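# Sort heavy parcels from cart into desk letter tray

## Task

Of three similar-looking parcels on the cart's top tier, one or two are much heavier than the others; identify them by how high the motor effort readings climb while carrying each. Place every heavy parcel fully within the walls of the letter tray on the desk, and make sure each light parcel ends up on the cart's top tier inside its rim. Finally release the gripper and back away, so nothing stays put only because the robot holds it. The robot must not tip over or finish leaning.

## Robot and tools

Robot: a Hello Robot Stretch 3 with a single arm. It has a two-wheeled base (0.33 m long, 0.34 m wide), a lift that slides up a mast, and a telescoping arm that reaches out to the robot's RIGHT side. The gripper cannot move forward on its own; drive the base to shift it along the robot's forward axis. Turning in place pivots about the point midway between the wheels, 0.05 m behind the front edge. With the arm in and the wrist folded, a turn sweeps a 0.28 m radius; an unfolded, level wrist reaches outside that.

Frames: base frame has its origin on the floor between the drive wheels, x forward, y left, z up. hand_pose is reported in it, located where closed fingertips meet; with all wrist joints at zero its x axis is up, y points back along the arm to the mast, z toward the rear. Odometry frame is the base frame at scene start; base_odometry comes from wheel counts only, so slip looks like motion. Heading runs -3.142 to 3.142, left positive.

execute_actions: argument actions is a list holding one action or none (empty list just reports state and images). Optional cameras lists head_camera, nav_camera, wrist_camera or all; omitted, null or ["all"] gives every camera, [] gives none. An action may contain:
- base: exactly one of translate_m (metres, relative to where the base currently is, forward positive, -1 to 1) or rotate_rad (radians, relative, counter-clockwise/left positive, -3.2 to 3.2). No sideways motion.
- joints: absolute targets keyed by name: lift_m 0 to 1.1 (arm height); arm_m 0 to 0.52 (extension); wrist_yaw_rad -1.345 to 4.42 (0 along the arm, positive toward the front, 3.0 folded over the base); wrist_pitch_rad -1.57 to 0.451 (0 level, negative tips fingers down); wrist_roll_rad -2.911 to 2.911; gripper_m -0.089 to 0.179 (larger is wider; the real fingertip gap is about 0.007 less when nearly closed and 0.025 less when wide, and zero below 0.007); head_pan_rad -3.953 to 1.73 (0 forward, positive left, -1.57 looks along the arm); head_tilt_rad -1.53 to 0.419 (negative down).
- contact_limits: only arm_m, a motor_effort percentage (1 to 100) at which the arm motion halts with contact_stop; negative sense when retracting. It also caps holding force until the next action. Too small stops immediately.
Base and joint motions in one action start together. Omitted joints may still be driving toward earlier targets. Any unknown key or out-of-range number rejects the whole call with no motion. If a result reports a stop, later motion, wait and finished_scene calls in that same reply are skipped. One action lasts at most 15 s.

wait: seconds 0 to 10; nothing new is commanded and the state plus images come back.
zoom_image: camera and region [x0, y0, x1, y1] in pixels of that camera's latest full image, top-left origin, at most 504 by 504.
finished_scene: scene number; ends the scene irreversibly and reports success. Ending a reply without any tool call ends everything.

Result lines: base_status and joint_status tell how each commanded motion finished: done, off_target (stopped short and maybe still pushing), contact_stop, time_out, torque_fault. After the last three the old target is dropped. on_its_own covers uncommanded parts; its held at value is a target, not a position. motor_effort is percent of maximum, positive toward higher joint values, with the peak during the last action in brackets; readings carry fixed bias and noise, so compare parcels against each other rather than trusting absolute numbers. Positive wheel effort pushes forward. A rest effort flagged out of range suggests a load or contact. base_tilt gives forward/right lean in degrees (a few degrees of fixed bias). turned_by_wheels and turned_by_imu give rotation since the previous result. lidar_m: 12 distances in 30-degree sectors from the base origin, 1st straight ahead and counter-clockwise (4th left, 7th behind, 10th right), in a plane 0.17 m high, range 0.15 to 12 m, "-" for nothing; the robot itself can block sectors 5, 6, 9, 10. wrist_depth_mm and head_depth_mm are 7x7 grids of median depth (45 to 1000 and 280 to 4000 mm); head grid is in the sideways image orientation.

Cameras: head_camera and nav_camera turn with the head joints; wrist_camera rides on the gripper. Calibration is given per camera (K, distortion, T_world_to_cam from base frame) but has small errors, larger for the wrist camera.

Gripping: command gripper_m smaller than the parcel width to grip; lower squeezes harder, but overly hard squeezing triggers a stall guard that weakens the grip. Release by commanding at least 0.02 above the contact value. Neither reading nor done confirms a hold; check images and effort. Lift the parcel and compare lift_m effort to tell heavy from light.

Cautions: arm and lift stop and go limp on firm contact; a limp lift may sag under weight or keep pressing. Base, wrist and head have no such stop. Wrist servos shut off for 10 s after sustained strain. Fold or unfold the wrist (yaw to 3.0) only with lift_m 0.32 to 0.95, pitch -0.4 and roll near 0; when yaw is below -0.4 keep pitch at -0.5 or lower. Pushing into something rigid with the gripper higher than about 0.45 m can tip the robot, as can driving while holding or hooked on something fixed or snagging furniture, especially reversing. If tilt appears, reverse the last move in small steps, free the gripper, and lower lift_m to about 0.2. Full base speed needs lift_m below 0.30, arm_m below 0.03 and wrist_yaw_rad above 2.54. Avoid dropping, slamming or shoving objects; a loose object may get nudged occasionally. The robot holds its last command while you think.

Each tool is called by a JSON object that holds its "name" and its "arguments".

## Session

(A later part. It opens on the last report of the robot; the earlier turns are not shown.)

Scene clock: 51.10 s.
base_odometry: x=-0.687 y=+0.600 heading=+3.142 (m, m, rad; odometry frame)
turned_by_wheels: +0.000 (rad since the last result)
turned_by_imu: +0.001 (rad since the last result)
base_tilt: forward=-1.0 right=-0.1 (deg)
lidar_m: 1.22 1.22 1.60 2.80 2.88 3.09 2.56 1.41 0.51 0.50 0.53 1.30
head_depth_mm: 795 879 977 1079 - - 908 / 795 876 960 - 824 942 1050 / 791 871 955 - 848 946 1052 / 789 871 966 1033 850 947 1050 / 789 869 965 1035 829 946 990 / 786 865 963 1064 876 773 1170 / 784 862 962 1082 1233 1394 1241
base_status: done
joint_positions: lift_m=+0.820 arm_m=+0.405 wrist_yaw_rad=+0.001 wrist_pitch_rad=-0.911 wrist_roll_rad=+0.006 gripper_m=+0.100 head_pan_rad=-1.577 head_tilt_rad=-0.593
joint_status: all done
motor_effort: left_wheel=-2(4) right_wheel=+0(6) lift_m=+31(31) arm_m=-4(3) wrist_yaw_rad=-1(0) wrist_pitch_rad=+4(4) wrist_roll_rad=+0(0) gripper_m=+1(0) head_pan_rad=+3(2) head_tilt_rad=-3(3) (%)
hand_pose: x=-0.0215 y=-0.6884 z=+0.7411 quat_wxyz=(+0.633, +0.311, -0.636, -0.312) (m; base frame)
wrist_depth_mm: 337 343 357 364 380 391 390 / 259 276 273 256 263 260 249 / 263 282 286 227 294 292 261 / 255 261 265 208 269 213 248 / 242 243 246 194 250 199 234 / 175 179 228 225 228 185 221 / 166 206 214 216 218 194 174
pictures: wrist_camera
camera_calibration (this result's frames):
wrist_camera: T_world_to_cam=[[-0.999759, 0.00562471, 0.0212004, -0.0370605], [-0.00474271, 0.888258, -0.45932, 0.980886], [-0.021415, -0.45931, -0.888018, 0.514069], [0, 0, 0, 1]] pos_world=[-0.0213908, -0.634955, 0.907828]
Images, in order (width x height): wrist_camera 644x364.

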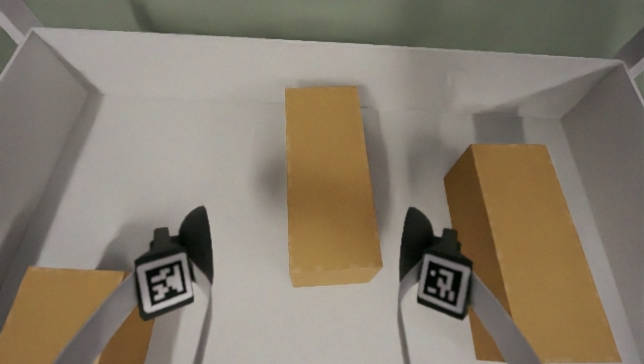

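{"name": "execute_actions", "arguments": {"actions": [{"base":{"translate_m":-0.015},"joints":{"arm_m":0.455}}], "cameras": []}}

{"name": "execute_actions", "arguments": {"actions": [{"joints":{"lift_m":0.77}}], "cameras": ["wrist_camera"]}}

{"name": "execute_actions", "arguments": {"actions": [{"joints":{"gripper_m":0.03}}], "cameras": []}}

{"name": "execute_actions", "arguments": {"actions": [{"joints":{"lift_m":0.82}}], "cameras": ["wrist_camera"]}}

Scene clock: 53.97 s.
base_odometry: x=-0.672 y=+0.600 heading=+3.141 (m, m, rad; odometry frame)
turned_by_wheels: +0.000 (rad since the last result)
turned_by_imu: +0.001 (rad since the last result)
base_tilt: forward=-1.0 right=-0.1 (deg)
lidar_m: 1.23 1.24 1.62 2.80 2.84 3.09 2.54 1.41 0.51 0.50 0.52 1.30
head_depth_mm: 796 876 977 1090 - - 1192 / 793 875 957 - 822 777 924 / 791 876 950 989 858 943 1047 / 789 872 969 1053 851 945 1052 / 789 867 968 1033 830 946 992 / 789 865 964 1048 861 777 1071 / 786 866 961 1083 1240 1395 1246
base_status: done
joint_positions: lift_m=+0.820 arm_m=+0.455 wrist_yaw_rad=+0.001 wrist_pitch_rad=-0.911 wrist_roll_rad=+0.006 gripper_m=+0.100 head_pan_rad=-1.577 head_tilt_rad=-0.593
joint_status: all done
motor_effort: left_wheel=-1(7) right_wheel=+0(4) lift_m=+31(31) arm_m=+4(3) wrist_yaw_rad=+0(1) wrist_pitch_rad=+4(4) wrist_roll_rad=+0(0) gripper_m=+1(1) head_pan_rad=+2(2) head_tilt_rad=-3(2) (%)
hand_pose: x=-0.0215 y=-0.7376 z=+0.7412 quat_wxyz=(+0.633, +0.311, -0.636, -0.312) (m; base frame)
wrist_depth_mm: 307 311 312 320 321 330 337 / 340 344 359 367 395 395 405 / 257 259 251 237 241 239 231 / 257 261 260 209 269 273 242 / 240 243 241 194 252 196 241 / 225 228 223 180 230 184 225 / 213 212 210 169 215 175 207
pictures: none
No camera images: the call's "cameras" was empty. Leave "cameras" out to get every camera's image.

Scene clock: 55.27 s.
base_odometry: x=-0.672 y=+0.600 heading=+3.141 (m, m, rad; odometry frame)
turned_by_wheels: +0.000 (rad since the last result)
turned_by_imu: +0.000 (rad since the last result)
base_tilt: forward=-1.1 right=-0.1 (deg)
lidar_m: 1.23 1.23 1.62 2.80 2.82 3.08 2.54 1.41 0.51 0.50 0.53 1.31
head_depth_mm: 796 878 977 1084 1224 - - / 795 878 973 1060 825 943 924 / 793 874 968 - 847 946 1050 / 789 872 970 1034 846 948 1048 / 788 869 965 1032 828 946 991 / 788 864 965 1051 862 779 1071 / 787 866 960 1082 1234 1388 1245
base_status: not commanded
joint_positions: lift_m=+0.770 arm_m=+0.455 wrist_yaw_rad=+0.001 wrist_pitch_rad=-0.911 wrist_roll_rad=+0.006 gripper_m=+0.100 head_pan_rad=-1.577 head_tilt_rad=-0.593
joint_status: all done
motor_effort: left_wheel=-1(1) right_wheel=+1(1) lift_m=+17(27) arm_m=+4(4) wrist_yaw_rad=+0(0) wrist_pitch_rad=+4(4) wrist_roll_rad=+0(0) gripper_m=+0(0) head_pan_rad=+2(2) head_tilt_rad=-2(2) (%)
hand_pose: x=-0.0215 y=-0.7376 z=+0.6918 quat_wxyz=(+0.633, +0.311, -0.636, -0.312) (m; base frame)
wrist_depth_mm: 185 182 295 301 311 318 332 / 207 204 202 193 196 192 189 / 221 222 221 165 226 227 223 / 204 206 200 152 213 211 210 / 191 192 144 141 199 157 145 / 177 180 134 131 183 146 135 / 168 167 164 123 170 167 126
pictures: wrist_camera
camera_calibration (this result's frames):
wrist_camera: T_world_to_cam=[[-0.999759, 0.00562774, 0.0211996, -0.0357355], [-0.00474281, 0.888191, -0.459451, 1.00198], [-0.021415, -0.459441, -0.88795, 0.447534], [0, 0, 0, 1]] pos_world=[-0.0213908, -0.684134, 0.858507]
Images, in order (width x height): wrist_camera 644x364.

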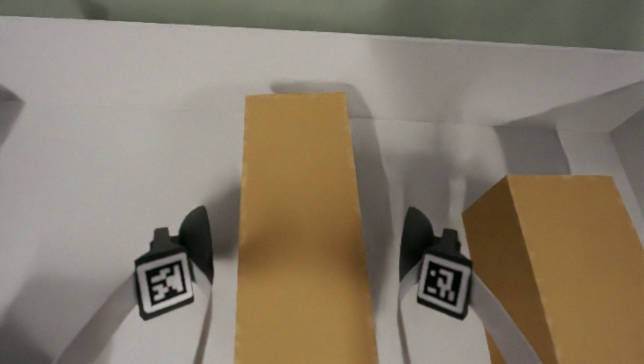

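Scene clock: 56.47 s.
base_odometry: x=-0.672 y=+0.600 heading=+3.142 (m, m, rad; odometry frame)
turned_by_wheels: +0.000 (rad since the last result)
turned_by_imu: +0.000 (rad since the last result)
base_tilt: forward=-1.0 right=-0.1 (deg)
lidar_m: 1.23 1.24 1.62 2.80 2.83 3.07 2.54 1.41 0.51 0.50 0.53 1.30
head_depth_mm: 796 877 973 1083 1224 - - / 793 876 975 1059 824 945 924 / 791 871 971 - 856 946 1052 / 793 872 969 1036 846 945 1050 / 788 869 965 1033 827 944 990 / 786 867 961 1049 862 778 1070 / 787 866 959 1083 1233 1390 1238
base_status: not commanded
joint_positions: lift_m=+0.770 arm_m=+0.455 wrist_yaw_rad=+0.002 wrist_pitch_rad=-0.910 wrist_roll_rad=+0.006 gripper_m=+0.031 head_pan_rad=-1.577 head_tilt_rad=-0.593
joint_status: all done
motor_effort: left_wheel=+2(2) right_wheel=-3(3) lift_m=+17(18) arm_m=+3(4) wrist_yaw_rad=-1(1) wrist_pitch_rad=+4(4) wrist_roll_rad=+0(0) gripper_m=-15(100) head_pan_rad=+3(2) head_tilt_rad=-3(3) (%)
hand_pose: x=-0.0213 y=-0.7377 z=+0.6919 quat_wxyz=(+0.634, +0.311, -0.636, -0.312) (m; base frame)
wrist_depth_mm: 185 183 295 300 310 319 336 / 207 204 201 191 196 193 189 / 221 222 221 164 227 226 224 / 204 206 205 153 213 211 212 / 189 190 142 141 200 157 145 / 177 179 132 131 185 157 135 / 166 168 165 123 170 146 126
pictures: none
No camera images: the call's "cameras" was empty. Leave "cameras" out to get every camera's image.

Scene clock: 57.77 s.
base_odometry: x=-0.672 y=+0.600 heading=+3.142 (m, m, rad; odometry frame)
turned_by_wheels: +0.000 (rad since the last result)
turned_by_imu: +0.000 (rad since the last result)
base_tilt: forward=-1.0 right=-0.2 (deg)
lidar_m: 1.23 1.23 1.62 2.80 2.82 3.08 2.54 1.41 0.51 0.50 0.52 1.30
head_depth_mm: 794 875 975 1089 - - 1192 / 795 874 959 - 823 778 924 / 793 873 947 987 849 947 1052 / 790 869 965 1032 848 948 1048 / 787 868 965 1031 828 949 992 / 789 867 964 1049 861 777 1071 / 785 866 959 1081 1231 1392 1241
base_status: not commanded
joint_positions: lift_m=+0.819 arm_m=+0.455 wrist_yaw_rad=+0.002 wrist_pitch_rad=-0.937 wrist_roll_rad=+0.006 gripper_m=+0.031 head_pan_rad=-1.577 head_tilt_rad=-0.593
joint_status: all done
motor_effort: left_wheel=-1(1) right_wheel=-1(3) lift_m=+35(37) arm_m=+3(3) wrist_yaw_rad=-1(1) wrist_pitch_rad=+14(14) wrist_roll_rad=+0(0) gripper_m=-14(14) head_pan_rad=+3(2) head_tilt_rad=-2(2) (%)
hand_pose: x=-0.0214 y=-0.7318 z=+0.7374 quat_wxyz=(+0.629, +0.319, -0.632, -0.320) (m; base frame)
wrist_depth_mm: 315 321 324 327 332 338 346 / 228 234 229 370 375 398 399 / 261 265 253 173 253 250 233 / 251 253 251 155 260 264 242 / 234 236 146 143 239 192 230 / 220 222 131 132 - 181 217 / 206 209 207 122 214 169 205
pictures: wrist_camera
camera_calibration (this result's frames):
wrist_camera: T_world_to_cam=[[-0.999762, 0.0043125, 0.0213711, -0.0377303], [-0.00542915, 0.900116, -0.435617, 1.00891], [-0.021115, -0.435629, -0.899878, 0.516873], [0, 0, 0, 1]] pos_world=[-0.02133, -0.682807, 0.905428]
Images, in order (width x height): wrist_camera 644x364.

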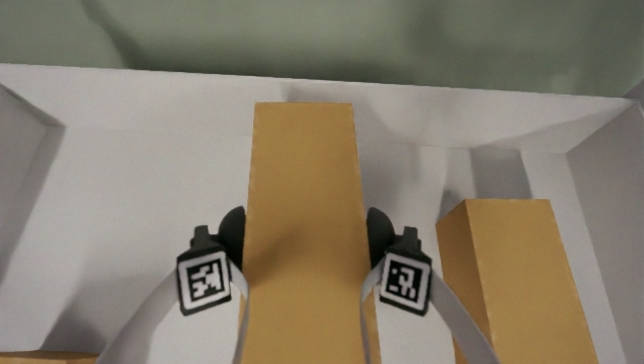

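{"name": "execute_actions", "arguments": {"actions": [{"joints":{"lift_m":0.772}}], "cameras": []}}

{"name": "execute_actions", "arguments": {"actions": [{"joints":{"gripper_m":0.1}}], "cameras": []}}

{"name": "execute_actions", "arguments": {"actions": [{"joints":{"lift_m":0.85}}], "cameras": []}}

{"name": "execute_actions", "arguments": {"actions": [{"base":{"translate_m":0.16},"joints":{"arm_m":0.38,"head_pan_rad":-1.3}}], "cameras": ["wrist_camera","head_camera"]}}

Scene clock: 60.87 s.
base_odometry: x=-0.672 y=+0.600 heading=+3.142 (m, m, rad; odometry frame)
turned_by_wheels: +0.000 (rad since the last result)
turned_by_imu: +0.001 (rad since the last result)
base_tilt: forward=-1.1 right=-0.2 (deg)
lidar_m: 1.23 1.23 1.62 2.80 2.83 3.06 2.54 1.41 0.51 0.50 0.52 1.30
head_depth_mm: 797 875 974 1084 1213 - - / 794 876 975 - 823 944 922 / 792 872 972 - 851 948 1053 / 789 867 968 1037 849 948 1050 / 791 869 965 1030 827 943 992 / 787 865 962 1051 862 780 1066 / 786 865 962 1080 1242 1387 1240
base_status: not commanded
joint_positions: lift_m=+0.772 arm_m=+0.455 wrist_yaw_rad=+0.002 wrist_pitch_rad=-0.925 wrist_roll_rad=+0.006 gripper_m=+0.031 head_pan_rad=-1.577 head_tilt_rad=-0.593
joint_status: all done
motor_effort: left_wheel=+0(1) right_wheel=+0(1) lift_m=+16(32) arm_m=+3(4) wrist_yaw_rad=-2(2) wrist_pitch_rad=+9(14) wrist_roll_rad=+0(0) gripper_m=-15(15) head_pan_rad=+3(3) head_tilt_rad=-2(2) (%)
hand_pose: x=-0.0214 y=-0.7346 z=+0.6920 quat_wxyz=(+0.631, +0.315, -0.634, -0.316) (m; base frame)
wrist_depth_mm: 182 186 184 302 310 327 326 / 213 211 206 195 200 197 193 / 219 221 219 165 227 227 226 / 203 204 204 151 213 168 159 / 190 191 141 141 200 157 145 / 177 180 131 132 186 156 136 / 167 169 166 124 170 146 127
pictures: none
No camera images: the call's "cameras" was empty. Leave "cameras" out to get every camera's image.

Scene clock: 62.07 s.
base_odometry: x=-0.672 y=+0.600 heading=+3.142 (m, m, rad; odometry frame)
turned_by_wheels: +0.000 (rad since the last result)
turned_by_imu: +0.000 (rad since the last result)
base_tilt: forward=-1.1 right=-0.2 (deg)
lidar_m: 1.23 1.24 1.62 2.80 2.83 3.06 2.55 1.41 0.51 0.50 0.53 1.30
head_depth_mm: 797 876 977 1080 1212 - - / 793 877 974 - 824 946 928 / 792 874 968 - 853 944 1054 / 791 872 965 1037 848 947 1051 / 789 870 966 1034 830 947 993 / 788 867 965 1051 861 781 1070 / 786 865 964 1083 1232 1391 1243
base_status: not commanded
joint_positions: lift_m=+0.772 arm_m=+0.455 wrist_yaw_rad=+0.002 wrist_pitch_rad=-0.912 wrist_roll_rad=+0.006 gripper_m=+0.100 head_pan_rad=-1.577 head_tilt_rad=-0.593
joint_status: all done
motor_effort: left_wheel=+0(0) right_wheel=+0(1) lift_m=+17(17) arm_m=+3(3) wrist_yaw_rad=-1(1) wrist_pitch_rad=+5(9) wrist_roll_rad=+0(0) gripper_m=+1(96) head_pan_rad=+2(2) head_tilt_rad=-2(3) (%)
hand_pose: x=-0.0213 y=-0.7374 z=+0.6937 quat_wxyz=(+0.633, +0.311, -0.636, -0.312) (m; base frame)
wrist_depth_mm: 185 183 296 303 316 319 333 / 208 206 202 198 197 193 190 / 221 224 223 167 225 228 224 / 206 208 208 154 215 212 211 / 192 194 191 143 201 157 147 / 179 182 136 133 185 147 137 / 170 169 166 125 174 167 128
pictures: none
No camera images: the call's "cameras" was empty. Leave "cameras" out to get every camera's image.

Scene clock: 63.60 s.
base_odometry: x=-0.672 y=+0.600 heading=+3.142 (m, m, rad; odometry frame)
turned_by_wheels: +0.000 (rad since the last result)
turned_by_imu: +0.000 (rad since the last result)
base_tilt: forward=-1.0 right=-0.2 (deg)
lidar_m: 1.23 1.23 1.62 2.79 2.83 3.07 2.55 1.41 0.51 0.50 0.52 1.31
head_depth_mm: 795 878 975 1075 - 717 1189 / 793 874 944 1030 823 777 925 / 793 875 939 1093 857 946 1046 / 792 872 954 1036 856 945 1052 / 788 869 965 1033 829 947 989 / 789 866 962 1046 862 780 1073 / 786 865 963 1076 1236 1391 1248
base_status: not commanded
joint_positions: lift_m=+0.850 arm_m=+0.455 wrist_yaw_rad=+0.002 wrist_pitch_rad=-0.911 wrist_roll_rad=+0.006 gripper_m=+0.100 head_pan_rad=-1.577 head_tilt_rad=-0.593
joint_status: all done
motor_effort: left_wheel=-1(1) right_wheel=+0(0) lift_m=+32(33) arm_m=+3(3) wrist_yaw_rad=-2(1) wrist_pitch_rad=+4(4) wrist_roll_rad=+0(0) gripper_m=+0(0) head_pan_rad=+2(2) head_tilt_rad=-2(2) (%)
hand_pose: x=-0.0213 y=-0.7376 z=+0.7711 quat_wxyz=(+0.633, +0.311, -0.636, -0.312) (m; base frame)
wrist_depth_mm: 307 308 314 320 323 327 331 / 363 370 374 381 387 400 409 / 261 270 265 273 269 453 255 / 285 295 297 289 297 297 270 / 268 277 271 227 285 279 251 / 253 258 254 210 258 216 238 / 236 239 240 196 241 199 234
pictures: none
No camera images: the call's "cameras" was empty. Leave "cameras" out to get every camera's image.

Scene clock: 66.60 s.
base_odometry: x=-0.832 y=+0.600 heading=+3.141 (m, m, rad; odometry frame)
turned_by_wheels: +0.000 (rad since the last result)
turned_by_imu: +0.001 (rad since the last result)
base_tilt: forward=-1.0 right=-0.1 (deg)
lidar_m: 1.15 1.08 1.41 2.81 2.89 3.24 2.70 1.40 0.52 0.50 0.98 1.29
head_depth_mm: 759 830 910 - 813 736 884 / 773 848 937 1026 846 779 925 / 792 873 965 1080 1228 1361 1091 / 810 891 994 1120 1278 1416 1242 / 829 915 1019 1155 1324 1442 1242 / 850 939 1052 1194 1381 1463 1245 / 870 967 1084 1241 1437 1460 1239
base_status: done
joint_positions: lift_m=+0.850 arm_m=+0.380 wrist_yaw_rad=+0.002 wrist_pitch_rad=-0.911 wrist_roll_rad=+0.006 gripper_m=+0.100 head_pan_rad=-1.307 head_tilt_rad=-0.593
joint_status: all done
motor_effort: left_wheel=-1(4) right_wheel=+0(5) lift_m=+31(31) arm_m=-4(7) wrist_yaw_rad=-1(1) wrist_pitch_rad=+4(4) wrist_roll_rad=+0(0) gripper_m=+0(0) head_pan_rad=+2(17) head_tilt_rad=-3(3) (%)
hand_pose: x=-0.0213 y=-0.6634 z=+0.7712 quat_wxyz=(+0.634, +0.311, -0.636, -0.312) (m; base frame)
wrist_depth_mm: 390 389 377 383 403 412 421 / 459 469 441 312 310 295 310 / 558 574 328 324 329 272 333 / 727 734 293 300 301 250 292 / 908 946 267 277 282 241 266 / 893 894 253 208 255 265 264 / 821 836 237 196 244 248 250
pictures: head_camera (sideways: a quarter turn clockwise sets it upright), wrist_camera
camera_calibration (this result's frames):
head_camera: T_world_to_cam=[[-0.168356, 0.528973, -0.831771, 1.10878], [0.960329, 0.278329, -0.0173713, 0.0196901], [0.222317, -0.801698, -0.554847, 0.681382], [0, 0, 0, 1]] pos_world=[0.0162784, -0.0457326, 1.30066]
wrist_camera: T_world_to_cam=[[-0.999763, 0.00487884, 0.0211995, -0.0382281], [-0.00540762, 0.888197, -0.459431, 0.972521], [-0.0210708, -0.459437, -0.887961, 0.552073], [0, 0, 0, 1]] pos_world=[-0.0213274, -0.609962, 0.937835]
Images, in order (width x height): head_camera 896x504, wrist_camera 644x364.

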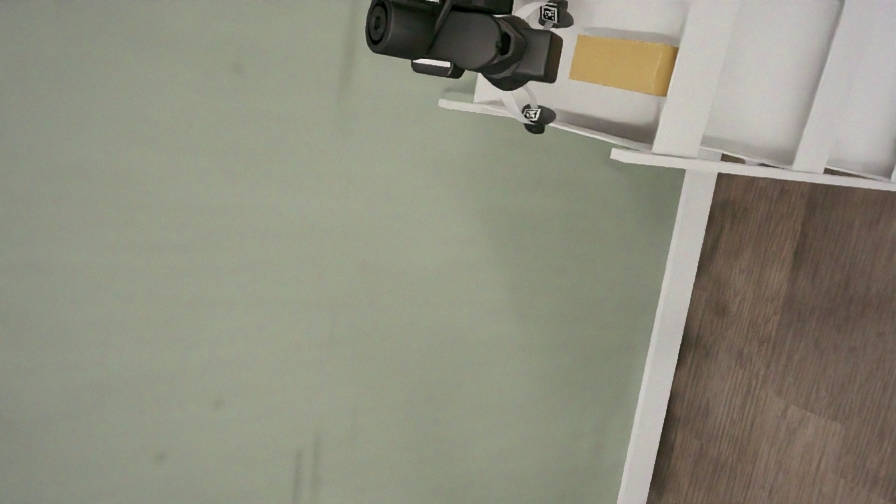

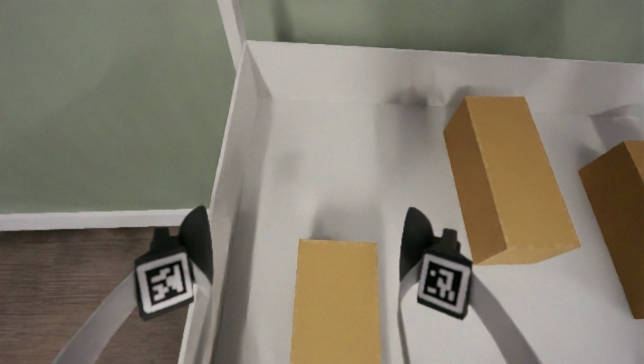

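{"name": "execute_actions", "arguments": {"actions": [{"base":{"translate_m":-0.02},"joints":{"arm_m":0.372,"lift_m":0.8,"gripper_m":0.09}}], "cameras": ["wrist_camera"]}}

{"name": "execute_actions", "arguments": {"actions": [{"joints":{"lift_m":0.772}}], "cameras": ["wrist_camera"]}}

Scene clock: 70.77 s.
base_odometry: x=-0.812 y=+0.600 heading=+3.141 (m, m, rad; odometry frame)
turned_by_wheels: +0.000 (rad since the last result)
turned_by_imu: +0.001 (rad since the last result)
base_tilt: forward=-1.1 right=-0.2 (deg)
lidar_m: 1.15 1.10 1.43 2.80 2.89 3.24 2.68 1.40 0.52 0.51 0.98 1.30
head_depth_mm: 758 830 915 986 812 757 882 / 773 849 940 1021 839 779 926 / 792 871 964 1085 1209 1017 1050 / 811 893 996 1121 1282 1425 1241 / 832 914 1024 1157 1332 1447 1244 / 851 941 1052 1194 1379 1466 1240 / 870 964 1089 1239 1441 1461 1241
base_status: done
joint_positions: lift_m=+0.800 arm_m=+0.372 wrist_yaw_rad=+0.002 wrist_pitch_rad=-0.911 wrist_roll_rad=+0.006 gripper_m=+0.090 head_pan_rad=-1.307 head_tilt_rad=-0.593
joint_status: all done
motor_effort: left_wheel=-1(8) right_wheel=+0(6) lift_m=+17(29) arm_m=-4(1) wrist_yaw_rad=-1(1) wrist_pitch_rad=+4(4) wrist_roll_rad=+0(0) gripper_m=+1(53) head_pan_rad=+2(3) head_tilt_rad=-3(2) (%)
hand_pose: x=-0.0213 y=-0.6554 z=+0.7218 quat_wxyz=(+0.634, +0.311, -0.636, -0.312) (m; base frame)
wrist_depth_mm: 392 397 263 272 267 256 261 / 469 471 276 288 292 227 295 / 582 553 257 264 266 209 257 / 748 668 241 244 246 197 234 / 882 191 219 173 232 225 231 / 829 164 203 161 212 217 218 / 787 180 191 151 200 201 203
pictures: wrist_camera
camera_calibration (this result's frames):
wrist_camera: T_world_to_cam=[[-0.999763, 0.00488022, 0.0211992, -0.0372204], [-0.00540774, 0.888165, -0.459493, 0.942795], [-0.0210708, -0.459499, -0.887928, 0.511882], [0, 0, 0, 1]] pos_world=[-0.0213274, -0.601966, 0.888511]
Images, in order (width x height): wrist_camera 644x364.

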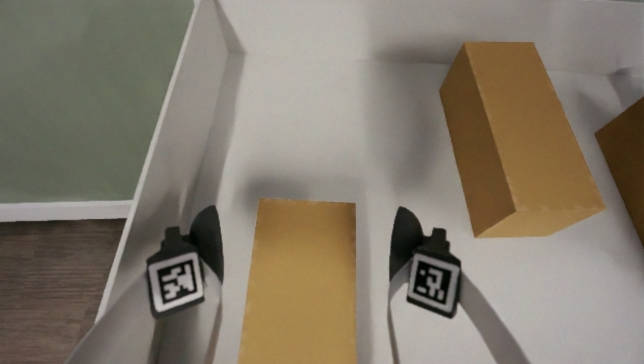

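Scene clock: 71.80 s.
base_odometry: x=-0.812 y=+0.600 heading=+3.141 (m, m, rad; odometry frame)
turned_by_wheels: +0.000 (rad since the last result)
turned_by_imu: +0.000 (rad since the last result)
base_tilt: forward=-1.0 right=-0.2 (deg)
lidar_m: 1.15 1.09 1.43 2.80 2.88 3.21 2.68 1.40 0.52 0.51 0.98 1.30
head_depth_mm: 758 828 916 993 - 757 883 / 773 850 940 1025 875 778 923 / 792 872 964 1085 1214 1018 1047 / 812 893 994 1118 1281 1415 1239 / 831 915 1020 1152 1341 1438 1241 / 851 939 1055 1189 1383 1463 1244 / 871 966 1084 1237 1438 1464 1242
base_status: not commanded
joint_positions: lift_m=+0.772 arm_m=+0.372 wrist_yaw_rad=+0.002 wrist_pitch_rad=-0.911 wrist_roll_rad=+0.006 gripper_m=+0.090 head_pan_rad=-1.307 head_tilt_rad=-0.593
joint_status: all done
motor_effort: left_wheel=-1(1) right_wheel=+0(0) lift_m=+17(17) arm_m=-4(3) wrist_yaw_rad=-1(1) wrist_pitch_rad=+4(4) wrist_roll_rad=+0(0) gripper_m=+1(0) head_pan_rad=+3(3) head_tilt_rad=-2(3) (%)
hand_pose: x=-0.0213 y=-0.6554 z=+0.6939 quat_wxyz=(+0.634, +0.311, -0.636, -0.312) (m; base frame)
wrist_depth_mm: 392 385 262 267 266 210 251 / 465 198 244 250 255 195 254 / 576 183 226 230 232 190 175 / 737 161 210 154 215 191 163 / 868 156 146 143 202 198 202 / 780 142 136 133 184 188 189 / 127 167 127 125 174 176 177
pictures: wrist_camera
camera_calibration (this result's frames):
wrist_camera: T_world_to_cam=[[-0.999763, 0.00488072, 0.0211991, -0.0366266], [-0.00540761, 0.888156, -0.45951, 0.929942], [-0.0210708, -0.459516, -0.88792, 0.487012], [0, 0, 0, 1]] pos_world=[-0.0213274, -0.601966, 0.860521]
Images, in order (width x height): wrist_camera 644x364.

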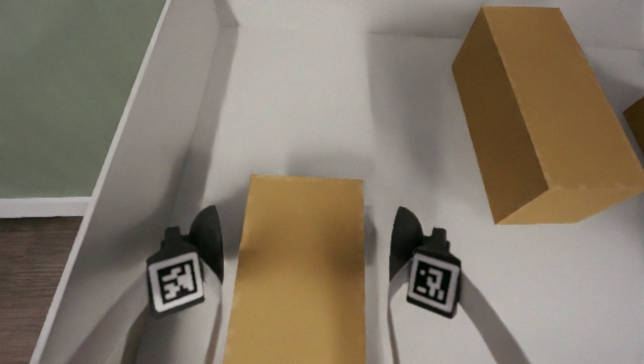

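{"name": "execute_actions", "arguments": {"actions": [{"joints":{"arm_m":0.345}}], "cameras": []}}

{"name": "execute_actions", "arguments": {"actions": [{"joints":{"gripper_m":0.03}}], "cameras": []}}

{"name": "execute_actions", "arguments": {"actions": [{"joints":{"lift_m":0.82}}], "cameras": ["wrist_camera","head_camera"]}}

Scene clock: 74.23 s.
base_odometry: x=-0.812 y=+0.600 heading=+3.141 (m, m, rad; odometry frame)
turned_by_wheels: +0.000 (rad since the last result)
turned_by_imu: +0.001 (rad since the last result)
base_tilt: forward=-1.1 right=-0.1 (deg)
lidar_m: 1.15 1.10 1.44 2.80 2.88 3.22 2.68 1.40 0.52 0.51 0.98 1.30
head_depth_mm: 759 830 915 1002 - 757 886 / 776 849 938 1019 899 780 923 / 792 870 967 1086 1213 1018 1053 / 810 891 995 1119 1282 1415 1243 / 829 914 1021 1156 1325 1442 1245 / 850 941 1054 1196 1380 1455 1243 / 870 966 1085 1235 1442 1464 1245
base_status: not commanded
joint_positions: lift_m=+0.772 arm_m=+0.345 wrist_yaw_rad=+0.002 wrist_pitch_rad=-0.911 wrist_roll_rad=+0.006 gripper_m=+0.090 head_pan_rad=-1.307 head_tilt_rad=-0.593
joint_status: all done
motor_effort: left_wheel=-1(1) right_wheel=+1(0) lift_m=+17(17) arm_m=-4(4) wrist_yaw_rad=-1(1) wrist_pitch_rad=+4(4) wrist_roll_rad=-1(0) gripper_m=+1(0) head_pan_rad=+2(2) head_tilt_rad=-3(3) (%)
hand_pose: x=-0.0213 y=-0.6284 z=+0.6939 quat_wxyz=(+0.634, +0.311, -0.636, -0.312) (m; base frame)
wrist_depth_mm: 424 413 267 277 280 211 280 / 497 202 245 251 256 196 236 / 635 186 224 227 233 191 180 / 801 162 208 155 215 211 217 / 863 159 144 144 201 201 205 / 799 145 134 134 184 188 190 / 128 168 127 125 175 176 176
pictures: none
No camera images: the call's "cameras" was empty. Leave "cameras" out to get every camera's image.

Scene clock: 75.33 s.
base_odometry: x=-0.812 y=+0.600 heading=+3.141 (m, m, rad; odometry frame)
turned_by_wheels: +0.000 (rad since the last result)
turned_by_imu: +0.000 (rad since the last result)
base_tilt: forward=-1.1 right=-0.2 (deg)
lidar_m: 1.15 1.10 1.44 2.80 2.88 3.22 2.68 1.40 0.52 0.50 0.97 1.30
head_depth_mm: 758 830 916 1004 - 758 883 / 774 849 940 1019 890 780 921 / 795 871 966 1082 1209 1015 1049 / 809 893 996 1118 1280 1415 1242 / 830 917 1027 1156 1331 1442 1240 / 848 942 1049 1197 1382 1465 1246 / 872 967 1082 1234 1436 1463 1244
base_status: not commanded
joint_positions: lift_m=+0.772 arm_m=+0.345 wrist_yaw_rad=+0.002 wrist_pitch_rad=-0.912 wrist_roll_rad=+0.006 gripper_m=+0.031 head_pan_rad=-1.307 head_tilt_rad=-0.593
joint_status: all done
motor_effort: left_wheel=-1(1) right_wheel=+0(0) lift_m=+17(17) arm_m=-4(4) wrist_yaw_rad=-2(1) wrist_pitch_rad=+4(5) wrist_roll_rad=+0(0) gripper_m=-13(100) head_pan_rad=+3(3) head_tilt_rad=-2(2) (%)
hand_pose: x=-0.0213 y=-0.6282 z=+0.6937 quat_wxyz=(+0.633, +0.311, -0.636, -0.312) (m; base frame)
wrist_depth_mm: 422 411 268 275 279 212 280 / 497 201 244 251 254 194 197 / 625 185 225 165 232 192 178 / 791 162 207 153 214 213 216 / 866 165 145 142 202 201 203 / 789 156 132 133 187 188 189 / 128 165 169 124 173 176 176
pictures: none
No camera images: the call's "cameras" was empty. Leave "cameras" out to get every camera's image.

Scene clock: 76.60 s.
base_odometry: x=-0.812 y=+0.600 heading=+3.141 (m, m, rad; odometry frame)
turned_by_wheels: +0.000 (rad since the last result)
turned_by_imu: +0.000 (rad since the last result)
base_tilt: forward=-1.1 right=-0.2 (deg)
lidar_m: 1.15 1.09 1.43 2.81 2.88 3.20 2.68 1.40 0.52 0.51 0.98 1.30
head_depth_mm: 760 831 916 983 823 757 882 / 776 850 942 1020 849 779 925 / 791 870 967 1081 1211 1018 1049 / 809 893 992 1120 1284 1425 1245 / 830 916 1020 1157 1330 1441 1248 / 847 940 1053 1196 1385 1464 1243 / 870 964 1086 1239 1440 1469 1248
base_status: not commanded
joint_positions: lift_m=+0.820 arm_m=+0.345 wrist_yaw_rad=+0.002 wrist_pitch_rad=-0.914 wrist_roll_rad=+0.006 gripper_m=+0.031 head_pan_rad=-1.307 head_tilt_rad=-0.593
joint_status: all done
motor_effort: left_wheel=-1(1) right_wheel=+0(0) lift_m=+32(35) arm_m=-4(4) wrist_yaw_rad=-2(1) wrist_pitch_rad=+5(5) wrist_roll_rad=+0(0) gripper_m=-13(13) head_pan_rad=+3(2) head_tilt_rad=-2(3) (%)
hand_pose: x=-0.0213 y=-0.6278 z=+0.7407 quat_wxyz=(+0.633, +0.312, -0.636, -0.313) (m; base frame)
wrist_depth_mm: 427 423 305 301 299 284 287 / 504 514 299 313 310 253 319 / 631 627 277 163 287 229 268 / 809 781 257 152 269 223 256 / 917 892 145 141 252 251 247 / 891 218 133 133 232 234 238 / 809 214 210 124 217 220 221
pictures: head_camera (sideways: a quarter turn clockwise sets it upright), wrist_camera
camera_calibration (this result's frames):
head_camera: T_world_to_cam=[[-0.168366, 0.528971, -0.831771, 1.10878], [0.960324, 0.278346, -0.0173713, 0.0196901], [0.222331, -0.801694, -0.554847, 0.681382], [0, 0, 0, 1]] pos_world=[0.0162792, -0.0457324, 1.30066]
wrist_camera: T_world_to_cam=[[-0.999763, 0.00481743, 0.0212183, -0.0378101], [-0.00541165, 0.889484, -0.456935, 0.925867], [-0.0210746, -0.456942, -0.889247, 0.54393], [0, 0, 0, 1]] pos_world=[-0.0213275, -0.574817, 0.907552]
Images, in order (width x height): head_camera 896x504, wrist_camera 644x364.

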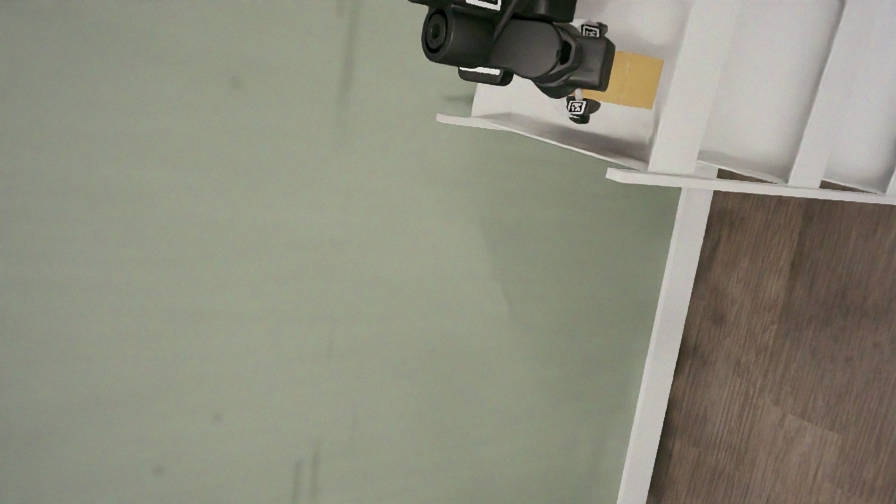

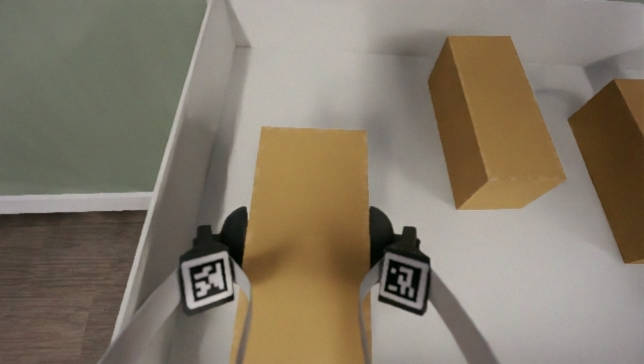

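{"name": "execute_actions", "arguments": {"actions": [{"joints":{"lift_m":0.772}}], "cameras": []}}

{"name": "execute_actions", "arguments": {"actions": [{"joints":{"gripper_m":0.095}}], "cameras": []}}

{"name": "execute_actions", "arguments": {"actions": [{"joints":{"lift_m":0.85}}], "cameras": []}}

{"name": "execute_actions", "arguments": {"actions": [{"base":{"translate_m":-0.14},"joints":{"arm_m":0.44,"head_pan_rad":-1.57}}], "cameras": ["wrist_camera","head_camera"]}}

Scene clock: 80.00 s.
base_odometry: x=-0.812 y=+0.600 heading=+3.141 (m, m, rad; odometry frame)
turned_by_wheels: +0.000 (rad since the last result)
turned_by_imu: +0.001 (rad since the last result)
base_tilt: forward=-1.1 right=-0.2 (deg)
lidar_m: 1.15 1.10 1.44 2.81 2.88 3.21 2.67 1.41 0.52 0.51 0.97 1.30
head_depth_mm: 758 830 917 1003 - 757 882 / 775 849 942 1018 890 776 922 / 793 872 963 1083 1215 1020 1052 / 809 893 994 1121 1284 1426 1243 / 829 915 1022 1155 1325 1440 1245 / 851 943 1052 1198 1384 1453 1240 / 870 963 1086 1233 1437 1468 1247
base_status: not commanded
joint_positions: lift_m=+0.772 arm_m=+0.345 wrist_yaw_rad=+0.002 wrist_pitch_rad=-0.913 wrist_roll_rad=+0.006 gripper_m=+0.031 head_pan_rad=-1.307 head_tilt_rad=-0.593
joint_status: all done
motor_effort: left_wheel=-1(1) right_wheel=+0(0) lift_m=+17(29) arm_m=-4(4) wrist_yaw_rad=-1(2) wrist_pitch_rad=+5(5) wrist_roll_rad=+0(0) gripper_m=-14(13) head_pan_rad=+2(2) head_tilt_rad=-3(3) (%)
hand_pose: x=-0.0213 y=-0.6278 z=+0.6935 quat_wxyz=(+0.633, +0.312, -0.636, -0.313) (m; base frame)
wrist_depth_mm: 421 412 266 278 279 210 279 / 511 200 242 250 255 194 196 / 612 185 225 165 233 193 178 / 796 162 207 153 215 213 216 / 857 164 146 142 202 202 202 / 803 155 133 132 187 188 190 / 129 166 167 124 174 175 176
pictures: none
No camera images: the call's "cameras" was empty. Leave "cameras" out to get every camera's image.

Scene clock: 81.13 s.
base_odometry: x=-0.812 y=+0.600 heading=+3.141 (m, m, rad; odometry frame)
turned_by_wheels: +0.000 (rad since the last result)
turned_by_imu: +0.000 (rad since the last result)
base_tilt: forward=-1.0 right=-0.2 (deg)
lidar_m: 1.15 1.10 1.44 2.81 2.88 3.22 2.68 1.41 0.52 0.51 0.97 1.30
head_depth_mm: 757 831 917 1003 - 757 881 / 773 850 940 1020 896 777 923 / 791 871 967 1088 1208 1015 1048 / 811 892 991 1118 1280 1422 1246 / 829 917 1023 1156 1334 1440 1243 / 848 937 1052 1196 1383 1467 1248 / 870 966 1086 1235 1439 1468 1245
base_status: not commanded
joint_positions: lift_m=+0.772 arm_m=+0.345 wrist_yaw_rad=+0.002 wrist_pitch_rad=-0.912 wrist_roll_rad=+0.006 gripper_m=+0.095 head_pan_rad=-1.307 head_tilt_rad=-0.593
joint_status: all done
motor_effort: left_wheel=-1(1) right_wheel=+0(0) lift_m=+17(17) arm_m=-4(4) wrist_yaw_rad=-1(1) wrist_pitch_rad=+5(5) wrist_roll_rad=+0(0) gripper_m=+0(96) head_pan_rad=+3(2) head_tilt_rad=-3(2) (%)
hand_pose: x=-0.0213 y=-0.6282 z=+0.6937 quat_wxyz=(+0.633, +0.311, -0.636, -0.312) (m; base frame)
wrist_depth_mm: 420 412 267 277 280 212 276 / 510 200 244 251 253 195 235 / 616 185 224 231 232 192 178 / 804 163 207 155 216 212 218 / 850 154 192 143 201 202 202 / 790 143 135 134 183 188 189 / 129 168 147 125 174 176 178
pictures: none
No camera images: the call's "cameras" was empty. Leave "cameras" out to get every camera's image.

Scene clock: 82.67 s.
base_odometry: x=-0.812 y=+0.600 heading=+3.141 (m, m, rad; odometry frame)
turned_by_wheels: +0.000 (rad since the last result)
turned_by_imu: +0.000 (rad since the last result)
base_tilt: forward=-1.1 right=-0.2 (deg)
lidar_m: 1.15 1.10 1.43 2.80 2.88 3.21 2.68 1.41 0.52 0.51 0.97 1.30
head_depth_mm: 760 831 917 - 823 757 882 / 774 847 941 1017 839 777 924 / 792 870 971 1083 1210 1017 1047 / 809 893 994 1121 1275 1416 1246 / 828 916 1022 1155 1333 1443 1242 / 850 939 1054 1195 1381 1456 1245 / 870 968 1083 1240 1435 1468 1244
base_status: not commanded
joint_positions: lift_m=+0.850 arm_m=+0.345 wrist_yaw_rad=+0.002 wrist_pitch_rad=-0.911 wrist_roll_rad=+0.006 gripper_m=+0.095 head_pan_rad=-1.307 head_tilt_rad=-0.593
joint_status: all done
motor_effort: left_wheel=-2(1) right_wheel=+0(0) lift_m=+31(34) arm_m=-4(4) wrist_yaw_rad=-1(2) wrist_pitch_rad=+4(4) wrist_roll_rad=+0(0) gripper_m=+0(1) head_pan_rad=+2(3) head_tilt_rad=-2(3) (%)
hand_pose: x=-0.0213 y=-0.6284 z=+0.7711 quat_wxyz=(+0.634, +0.311, -0.636, -0.312) (m; base frame)
wrist_depth_mm: 426 427 315 321 317 421 430 / 512 513 345 349 343 326 345 / 620 633 319 328 319 277 282 / 828 815 289 304 298 248 267 / 964 986 278 225 284 282 267 / 890 887 252 210 260 266 267 / 832 219 241 196 245 247 250
pictures: none
No camera images: the call's "cameras" was empty. Leave "cameras" out to get every camera's image.

Scene clock: 85.30 s.
base_odometry: x=-0.672 y=+0.600 heading=+3.141 (m, m, rad; odometry frame)
turned_by_wheels: +0.000 (rad since the last result)
turned_by_imu: +0.001 (rad since the last result)
base_tilt: forward=-1.0 right=-0.2 (deg)
lidar_m: 1.23 1.23 1.62 2.80 2.83 3.09 2.54 1.42 0.51 0.50 0.53 1.31
head_depth_mm: 792 875 973 1075 - 763 1193 / 793 873 940 980 823 778 923 / 792 871 939 1090 856 948 1053 / 791 871 968 1044 857 945 1049 / 790 870 967 1032 830 944 995 / 789 869 966 1071 884 802 1171 / 789 866 965 1087 1243 1394 1242
base_status: done
joint_positions: lift_m=+0.850 arm_m=+0.440 wrist_yaw_rad=+0.002 wrist_pitch_rad=-0.911 wrist_roll_rad=+0.006 gripper_m=+0.095 head_pan_rad=-1.563 head_tilt_rad=-0.593
joint_status: all done
motor_effort: left_wheel=-1(9) right_wheel=+0(4) lift_m=+31(32) arm_m=+4(2) wrist_yaw_rad=-1(1) wrist_pitch_rad=+4(4) wrist_roll_rad=+0(1) gripper_m=+0(1) head_pan_rad=-2(17) head_tilt_rad=-3(3) (%)
hand_pose: x=-0.0214 y=-0.7226 z=+0.7712 quat_wxyz=(+0.633, +0.311, -0.636, -0.312) (m; base frame)
wrist_depth_mm: 320 325 333 338 340 346 350 / 367 379 404 404 412 417 414 / 270 282 277 273 285 276 269 / 282 292 296 242 301 304 268 / 267 273 276 228 276 229 250 / 253 255 253 209 255 215 237 / 240 240 239 201 242 199 236
pictures: head_camera (sideways: a quarter turn clockwise sets it upright), wrist_camera
camera_calibration (this result's frames):
head_camera: T_world_to_cam=[[-0.0289967, 0.554361, -0.831771, 1.10793], [0.999505, 0.0262165, -0.0173713, 0.0194511], [0.0121762, -0.831863, -0.554847, 0.682664], [0, 0, 0, 1]] pos_world=[0.00437253, -0.0468197, 1.30066]
wrist_camera: T_world_to_cam=[[-0.999762, 0.00516689, 0.0211994, -0.0377709], [-0.00515234, 0.888184, -0.459459, 1.0251], [-0.021203, -0.459459, -0.887946, 0.524859], [0, 0, 0, 1]] pos_world=[-0.0213517, -0.669131, 0.937838]
Images, in order (width x height): head_camera 896x504, wrist_camera 644x364.

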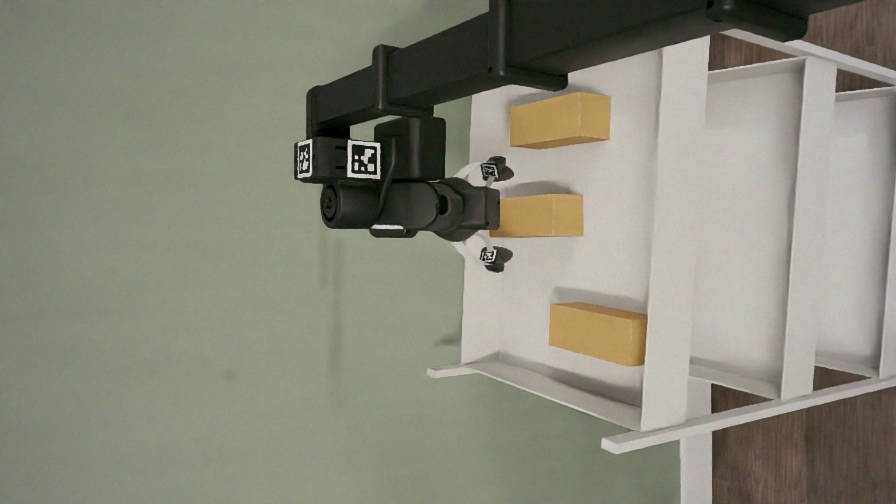

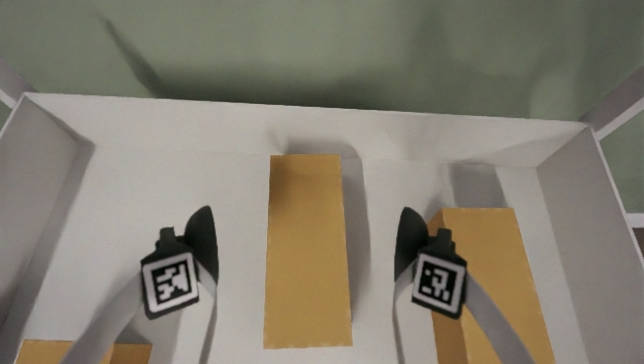

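{"name": "execute_actions", "arguments": {"actions": [{"joints":{"lift_m":0.77}}], "cameras": []}}

{"name": "execute_actions", "arguments": {"actions": [{"joints":{"gripper_m":0.02}}], "cameras": []}}

{"name": "execute_actions", "arguments": {"actions": [{"joints":{"lift_m":0.93}}], "cameras": ["wrist_camera"]}}

{"name": "execute_actions", "arguments": {"actions": [{"joints":{"arm_m":0.02,"head_pan_rad":-3.6,"head_tilt_rad":-0.4},"base":{"translate_m":-0.6}}]}}

Scene clock: 88.80 s.
base_odometry: x=-0.672 y=+0.600 heading=+3.141 (m, m, rad; odometry frame)
turned_by_wheels: +0.000 (rad since the last result)
turned_by_imu: +0.001 (rad since the last result)
base_tilt: forward=-1.0 right=-0.2 (deg)
lidar_m: 1.23 1.24 1.62 2.80 2.83 3.08 2.55 1.41 0.51 0.50 0.53 1.31
head_depth_mm: 791 873 970 1088 1228 - - / 792 876 970 - 817 947 926 / 792 872 968 - 849 947 1048 / 790 872 969 1031 850 946 1051 / 792 871 967 1034 832 945 997 / 790 869 965 1069 888 804 1167 / 789 869 965 1088 1239 1395 1244
base_status: not commanded
joint_positions: lift_m=+0.770 arm_m=+0.440 wrist_yaw_rad=+0.002 wrist_pitch_rad=-0.911 wrist_roll_rad=+0.006 gripper_m=+0.095 head_pan_rad=-1.563 head_tilt_rad=-0.593
joint_status: all done
motor_effort: left_wheel=-1(1) right_wheel=+0(0) lift_m=+17(28) arm_m=+4(4) wrist_yaw_rad=-1(1) wrist_pitch_rad=+4(4) wrist_roll_rad=+0(0) gripper_m=-1(1) head_pan_rad=-2(2) head_tilt_rad=-4(2) (%)
hand_pose: x=-0.0214 y=-0.7226 z=+0.6918 quat_wxyz=(+0.634, +0.311, -0.636, -0.312) (m; base frame)
wrist_depth_mm: 191 188 193 189 195 192 327 / 229 226 215 181 218 211 209 / 220 222 222 165 229 234 232 / 204 206 205 152 211 160 160 / 191 192 167 142 200 157 146 / 178 181 133 132 181 146 135 / 169 167 166 125 171 156 126
pictures: none
No camera images: the call's "cameras" was empty. Leave "cameras" out to get every camera's image.

Scene clock: 90.03 s.
base_odometry: x=-0.672 y=+0.600 heading=+3.141 (m, m, rad; odometry frame)
turned_by_wheels: +0.000 (rad since the last result)
turned_by_imu: +0.000 (rad since the last result)
base_tilt: forward=-1.0 right=-0.2 (deg)
lidar_m: 1.23 1.23 1.62 2.80 2.82 3.07 2.54 1.42 0.51 0.50 0.53 1.30
head_depth_mm: 792 872 972 1085 1227 - - / 791 873 971 - 818 944 925 / 790 871 968 - 849 946 1049 / 791 869 967 1036 849 946 1052 / 790 869 970 1035 828 946 992 / 790 870 966 1065 887 804 1168 / 786 868 966 1087 1245 1398 1246
base_status: not commanded
joint_positions: lift_m=+0.770 arm_m=+0.440 wrist_yaw_rad=+0.002 wrist_pitch_rad=-0.910 wrist_roll_rad=+0.006 gripper_m=+0.021 head_pan_rad=-1.563 head_tilt_rad=-0.593
joint_status: all done
motor_effort: left_wheel=-1(1) right_wheel=+0(0) lift_m=+18(18) arm_m=+3(4) wrist_yaw_rad=-1(1) wrist_pitch_rad=+4(4) wrist_roll_rad=+0(0) gripper_m=-19(100) head_pan_rad=-2(2) head_tilt_rad=-3(3) (%)
hand_pose: x=-0.0214 y=-0.7228 z=+0.6919 quat_wxyz=(+0.634, +0.310, -0.636, -0.312) (m; base frame)
wrist_depth_mm: 192 188 192 190 195 192 332 / 229 226 215 204 215 212 210 / 221 222 221 165 231 233 232 / 203 206 205 151 212 160 158 / 189 192 142 141 200 156 145 / 177 178 130 131 184 155 135 / 166 167 166 125 170 146 126
pictures: none
No camera images: the call's "cameras" was empty. Leave "cameras" out to get every camera's image.

Scene clock: 92.33 s.
base_odometry: x=-0.672 y=+0.600 heading=+3.141 (m, m, rad; odometry frame)
turned_by_wheels: +0.000 (rad since the last result)
turned_by_imu: +0.001 (rad since the last result)
base_tilt: forward=-1.0 right=-0.1 (deg)
lidar_m: 1.23 1.23 1.62 2.81 2.82 3.06 2.54 1.41 0.51 0.50 0.53 1.30
head_depth_mm: 793 873 - - 1054 726 1194 / 792 862 1002 1051 826 776 927 / 793 859 - 987 873 946 1048 / 791 871 971 993 875 948 1051 / 789 869 967 1030 826 944 993 / 789 869 969 1070 885 804 1170 / 789 868 963 1086 1242 1394 1245
base_status: not commanded
joint_positions: lift_m=+0.929 arm_m=+0.440 wrist_yaw_rad=+0.002 wrist_pitch_rad=-0.940 wrist_roll_rad=+0.006 gripper_m=+0.021 head_pan_rad=-1.563 head_tilt_rad=-0.593
joint_status: all done
motor_effort: left_wheel=-2(1) right_wheel=+0(0) lift_m=+35(36) arm_m=+3(3) wrist_yaw_rad=-1(1) wrist_pitch_rad=+15(15) wrist_roll_rad=+0(0) gripper_m=-17(18) head_pan_rad=-2(2) head_tilt_rad=-3(3) (%)
hand_pose: x=-0.0214 y=-0.7163 z=+0.8470 quat_wxyz=(+0.629, +0.320, -0.632, -0.321) (m; base frame)
wrist_depth_mm: 337 338 344 348 352 356 363 / 397 411 408 388 432 435 441 / 464 456 471 171 541 550 534 / 605 367 364 155 376 352 796 / 321 350 144 142 362 353 - / 293 328 131 132 - 326 - / 297 283 304 124 274 309 924
pictures: wrist_camera
camera_calibration (this result's frames):
wrist_camera: T_world_to_cam=[[-0.999761, 0.0045452, 0.021387, -0.0400264], [-0.00517201, 0.901233, -0.433304, 1.04152], [-0.0212441, -0.433311, -0.900994, 0.624924], [0, 0, 0, 1]] pos_world=[-0.0213542, -0.667685, 1.0152]
Images, in order (width x height): wrist_camera 644x364.

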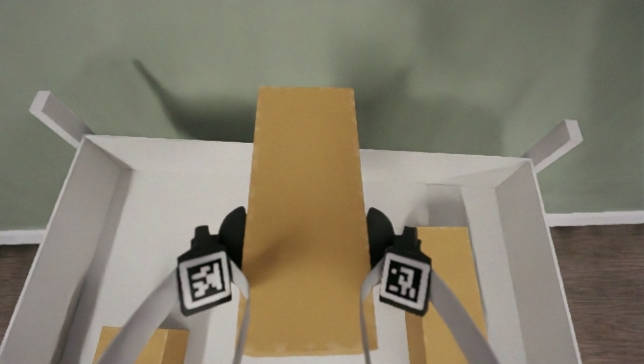

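Scene clock: 99.40 s.
base_odometry: x=-0.072 y=+0.600 heading=+3.141 (m, m, rad; odometry frame)
turned_by_wheels: +0.000 (rad since the last result)
turned_by_imu: +0.001 (rad since the last result)
base_tilt: forward=-1.0 right=-0.2 (deg)
lidar_m: 1.81 1.84 2.42 2.48 2.81 1.97 2.35 1.42 1.02 0.98 0.60 0.70
head_depth_mm: 2585 2800 2537 2991 - - - / 2458 2644 2855 3049 - - - / 2328 2461 2673 2919 - - - / 2220 2402 2538 2728 - - - / 2129 2282 1961 2595 2245 - - / 2041 2167 2285 2480 2323 - - / 1955 2069 2202 2355 2231 - -
base_status: done
joint_positions: lift_m=+0.929 arm_m=+0.020 wrist_yaw_rad=+0.001 wrist_pitch_rad=-0.940 wrist_roll_rad=+0.006 gripper_m=+0.021 head_pan_rad=-3.593 head_tilt_rad=-0.409
joint_status: all done
motor_effort: left_wheel=-1(7) right_wheel=+0(6) lift_m=+35(35) arm_m=-4(3) wrist_yaw_rad=-1(1) wrist_pitch_rad=+15(15) wrist_roll_rad=+0(0) gripper_m=-19(17) head_pan_rad=-3(26) head_tilt_rad=+3(16) (%)
hand_pose: x=-0.0214 y=-0.2970 z=+0.8470 quat_wxyz=(+0.629, +0.320, -0.632, -0.321) (m; base frame)
wrist_depth_mm: 804 832 871 887 884 925 911 / 774 783 - - - - - / 707 978 - 171 - - - / 642 945 - 155 - - - / 987 986 144 143 - - - / 945 979 131 131 - - - / 896 932 903 124 909 947 921
pictures: head_camera (sideways: a quarter turn clockwise sets it upright), nav_camera (sideways: a quarter turn counterclockwise sets it upright), wrist_camera
camera_calibration (this result's frames):
head_camera: T_world_to_cam=[[0.363908, -0.149018, -0.919437, 1.21987], [-0.422686, -0.906045, -0.0204493, 0.0321383], [-0.830004, 0.396075, -0.392705, 0.476824], [0, 0, 0, 1]] pos_world=[-0.0345715, 0.0220439, 1.30951]
nav_camera: T_world_to_cam=[[-0.3756, 0.210782, 0.902494, -1.13806], [0.416611, 0.908259, -0.038743, 0.0950934], [-0.827865, 0.361437, -0.428956, 0.521946], [0, 0, 0, 1]] pos_world=[-0.0349704, -0.0351385, 1.25467]
wrist_camera: T_world_to_cam=[[-0.99976, 0.00467896, 0.0213875, -0.0419104], [-0.00505006, 0.901267, -0.433235, 0.663625], [-0.021303, -0.43324, -0.901027, 0.80663], [0, 0, 0, 1]] pos_world=[-0.0213654, -0.248443, 1.0152]
Images, in order (width x height): head_camera 896x504, nav_camera 672x504, wrist_camera 644x364.

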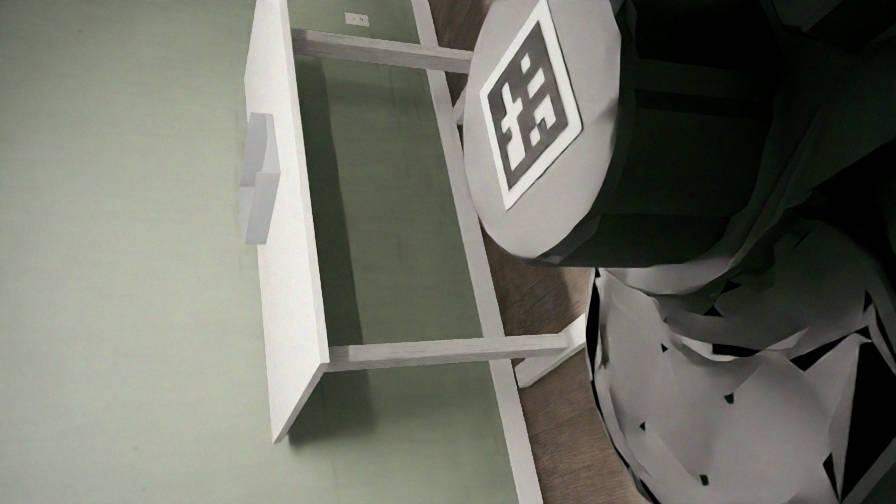

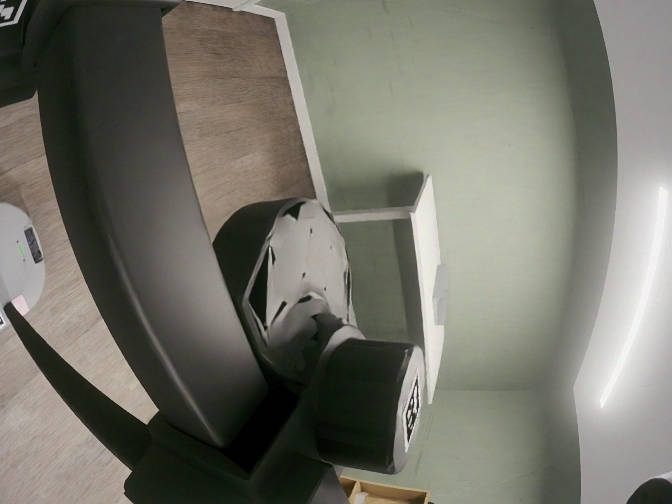

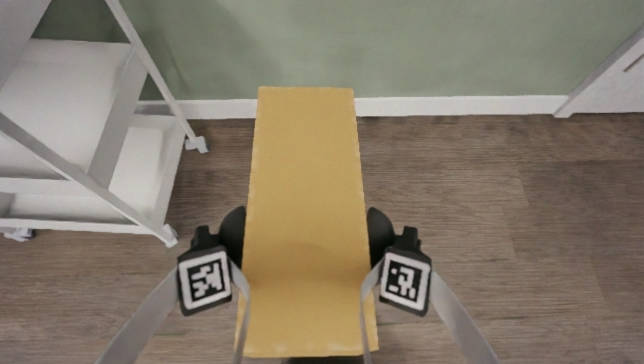

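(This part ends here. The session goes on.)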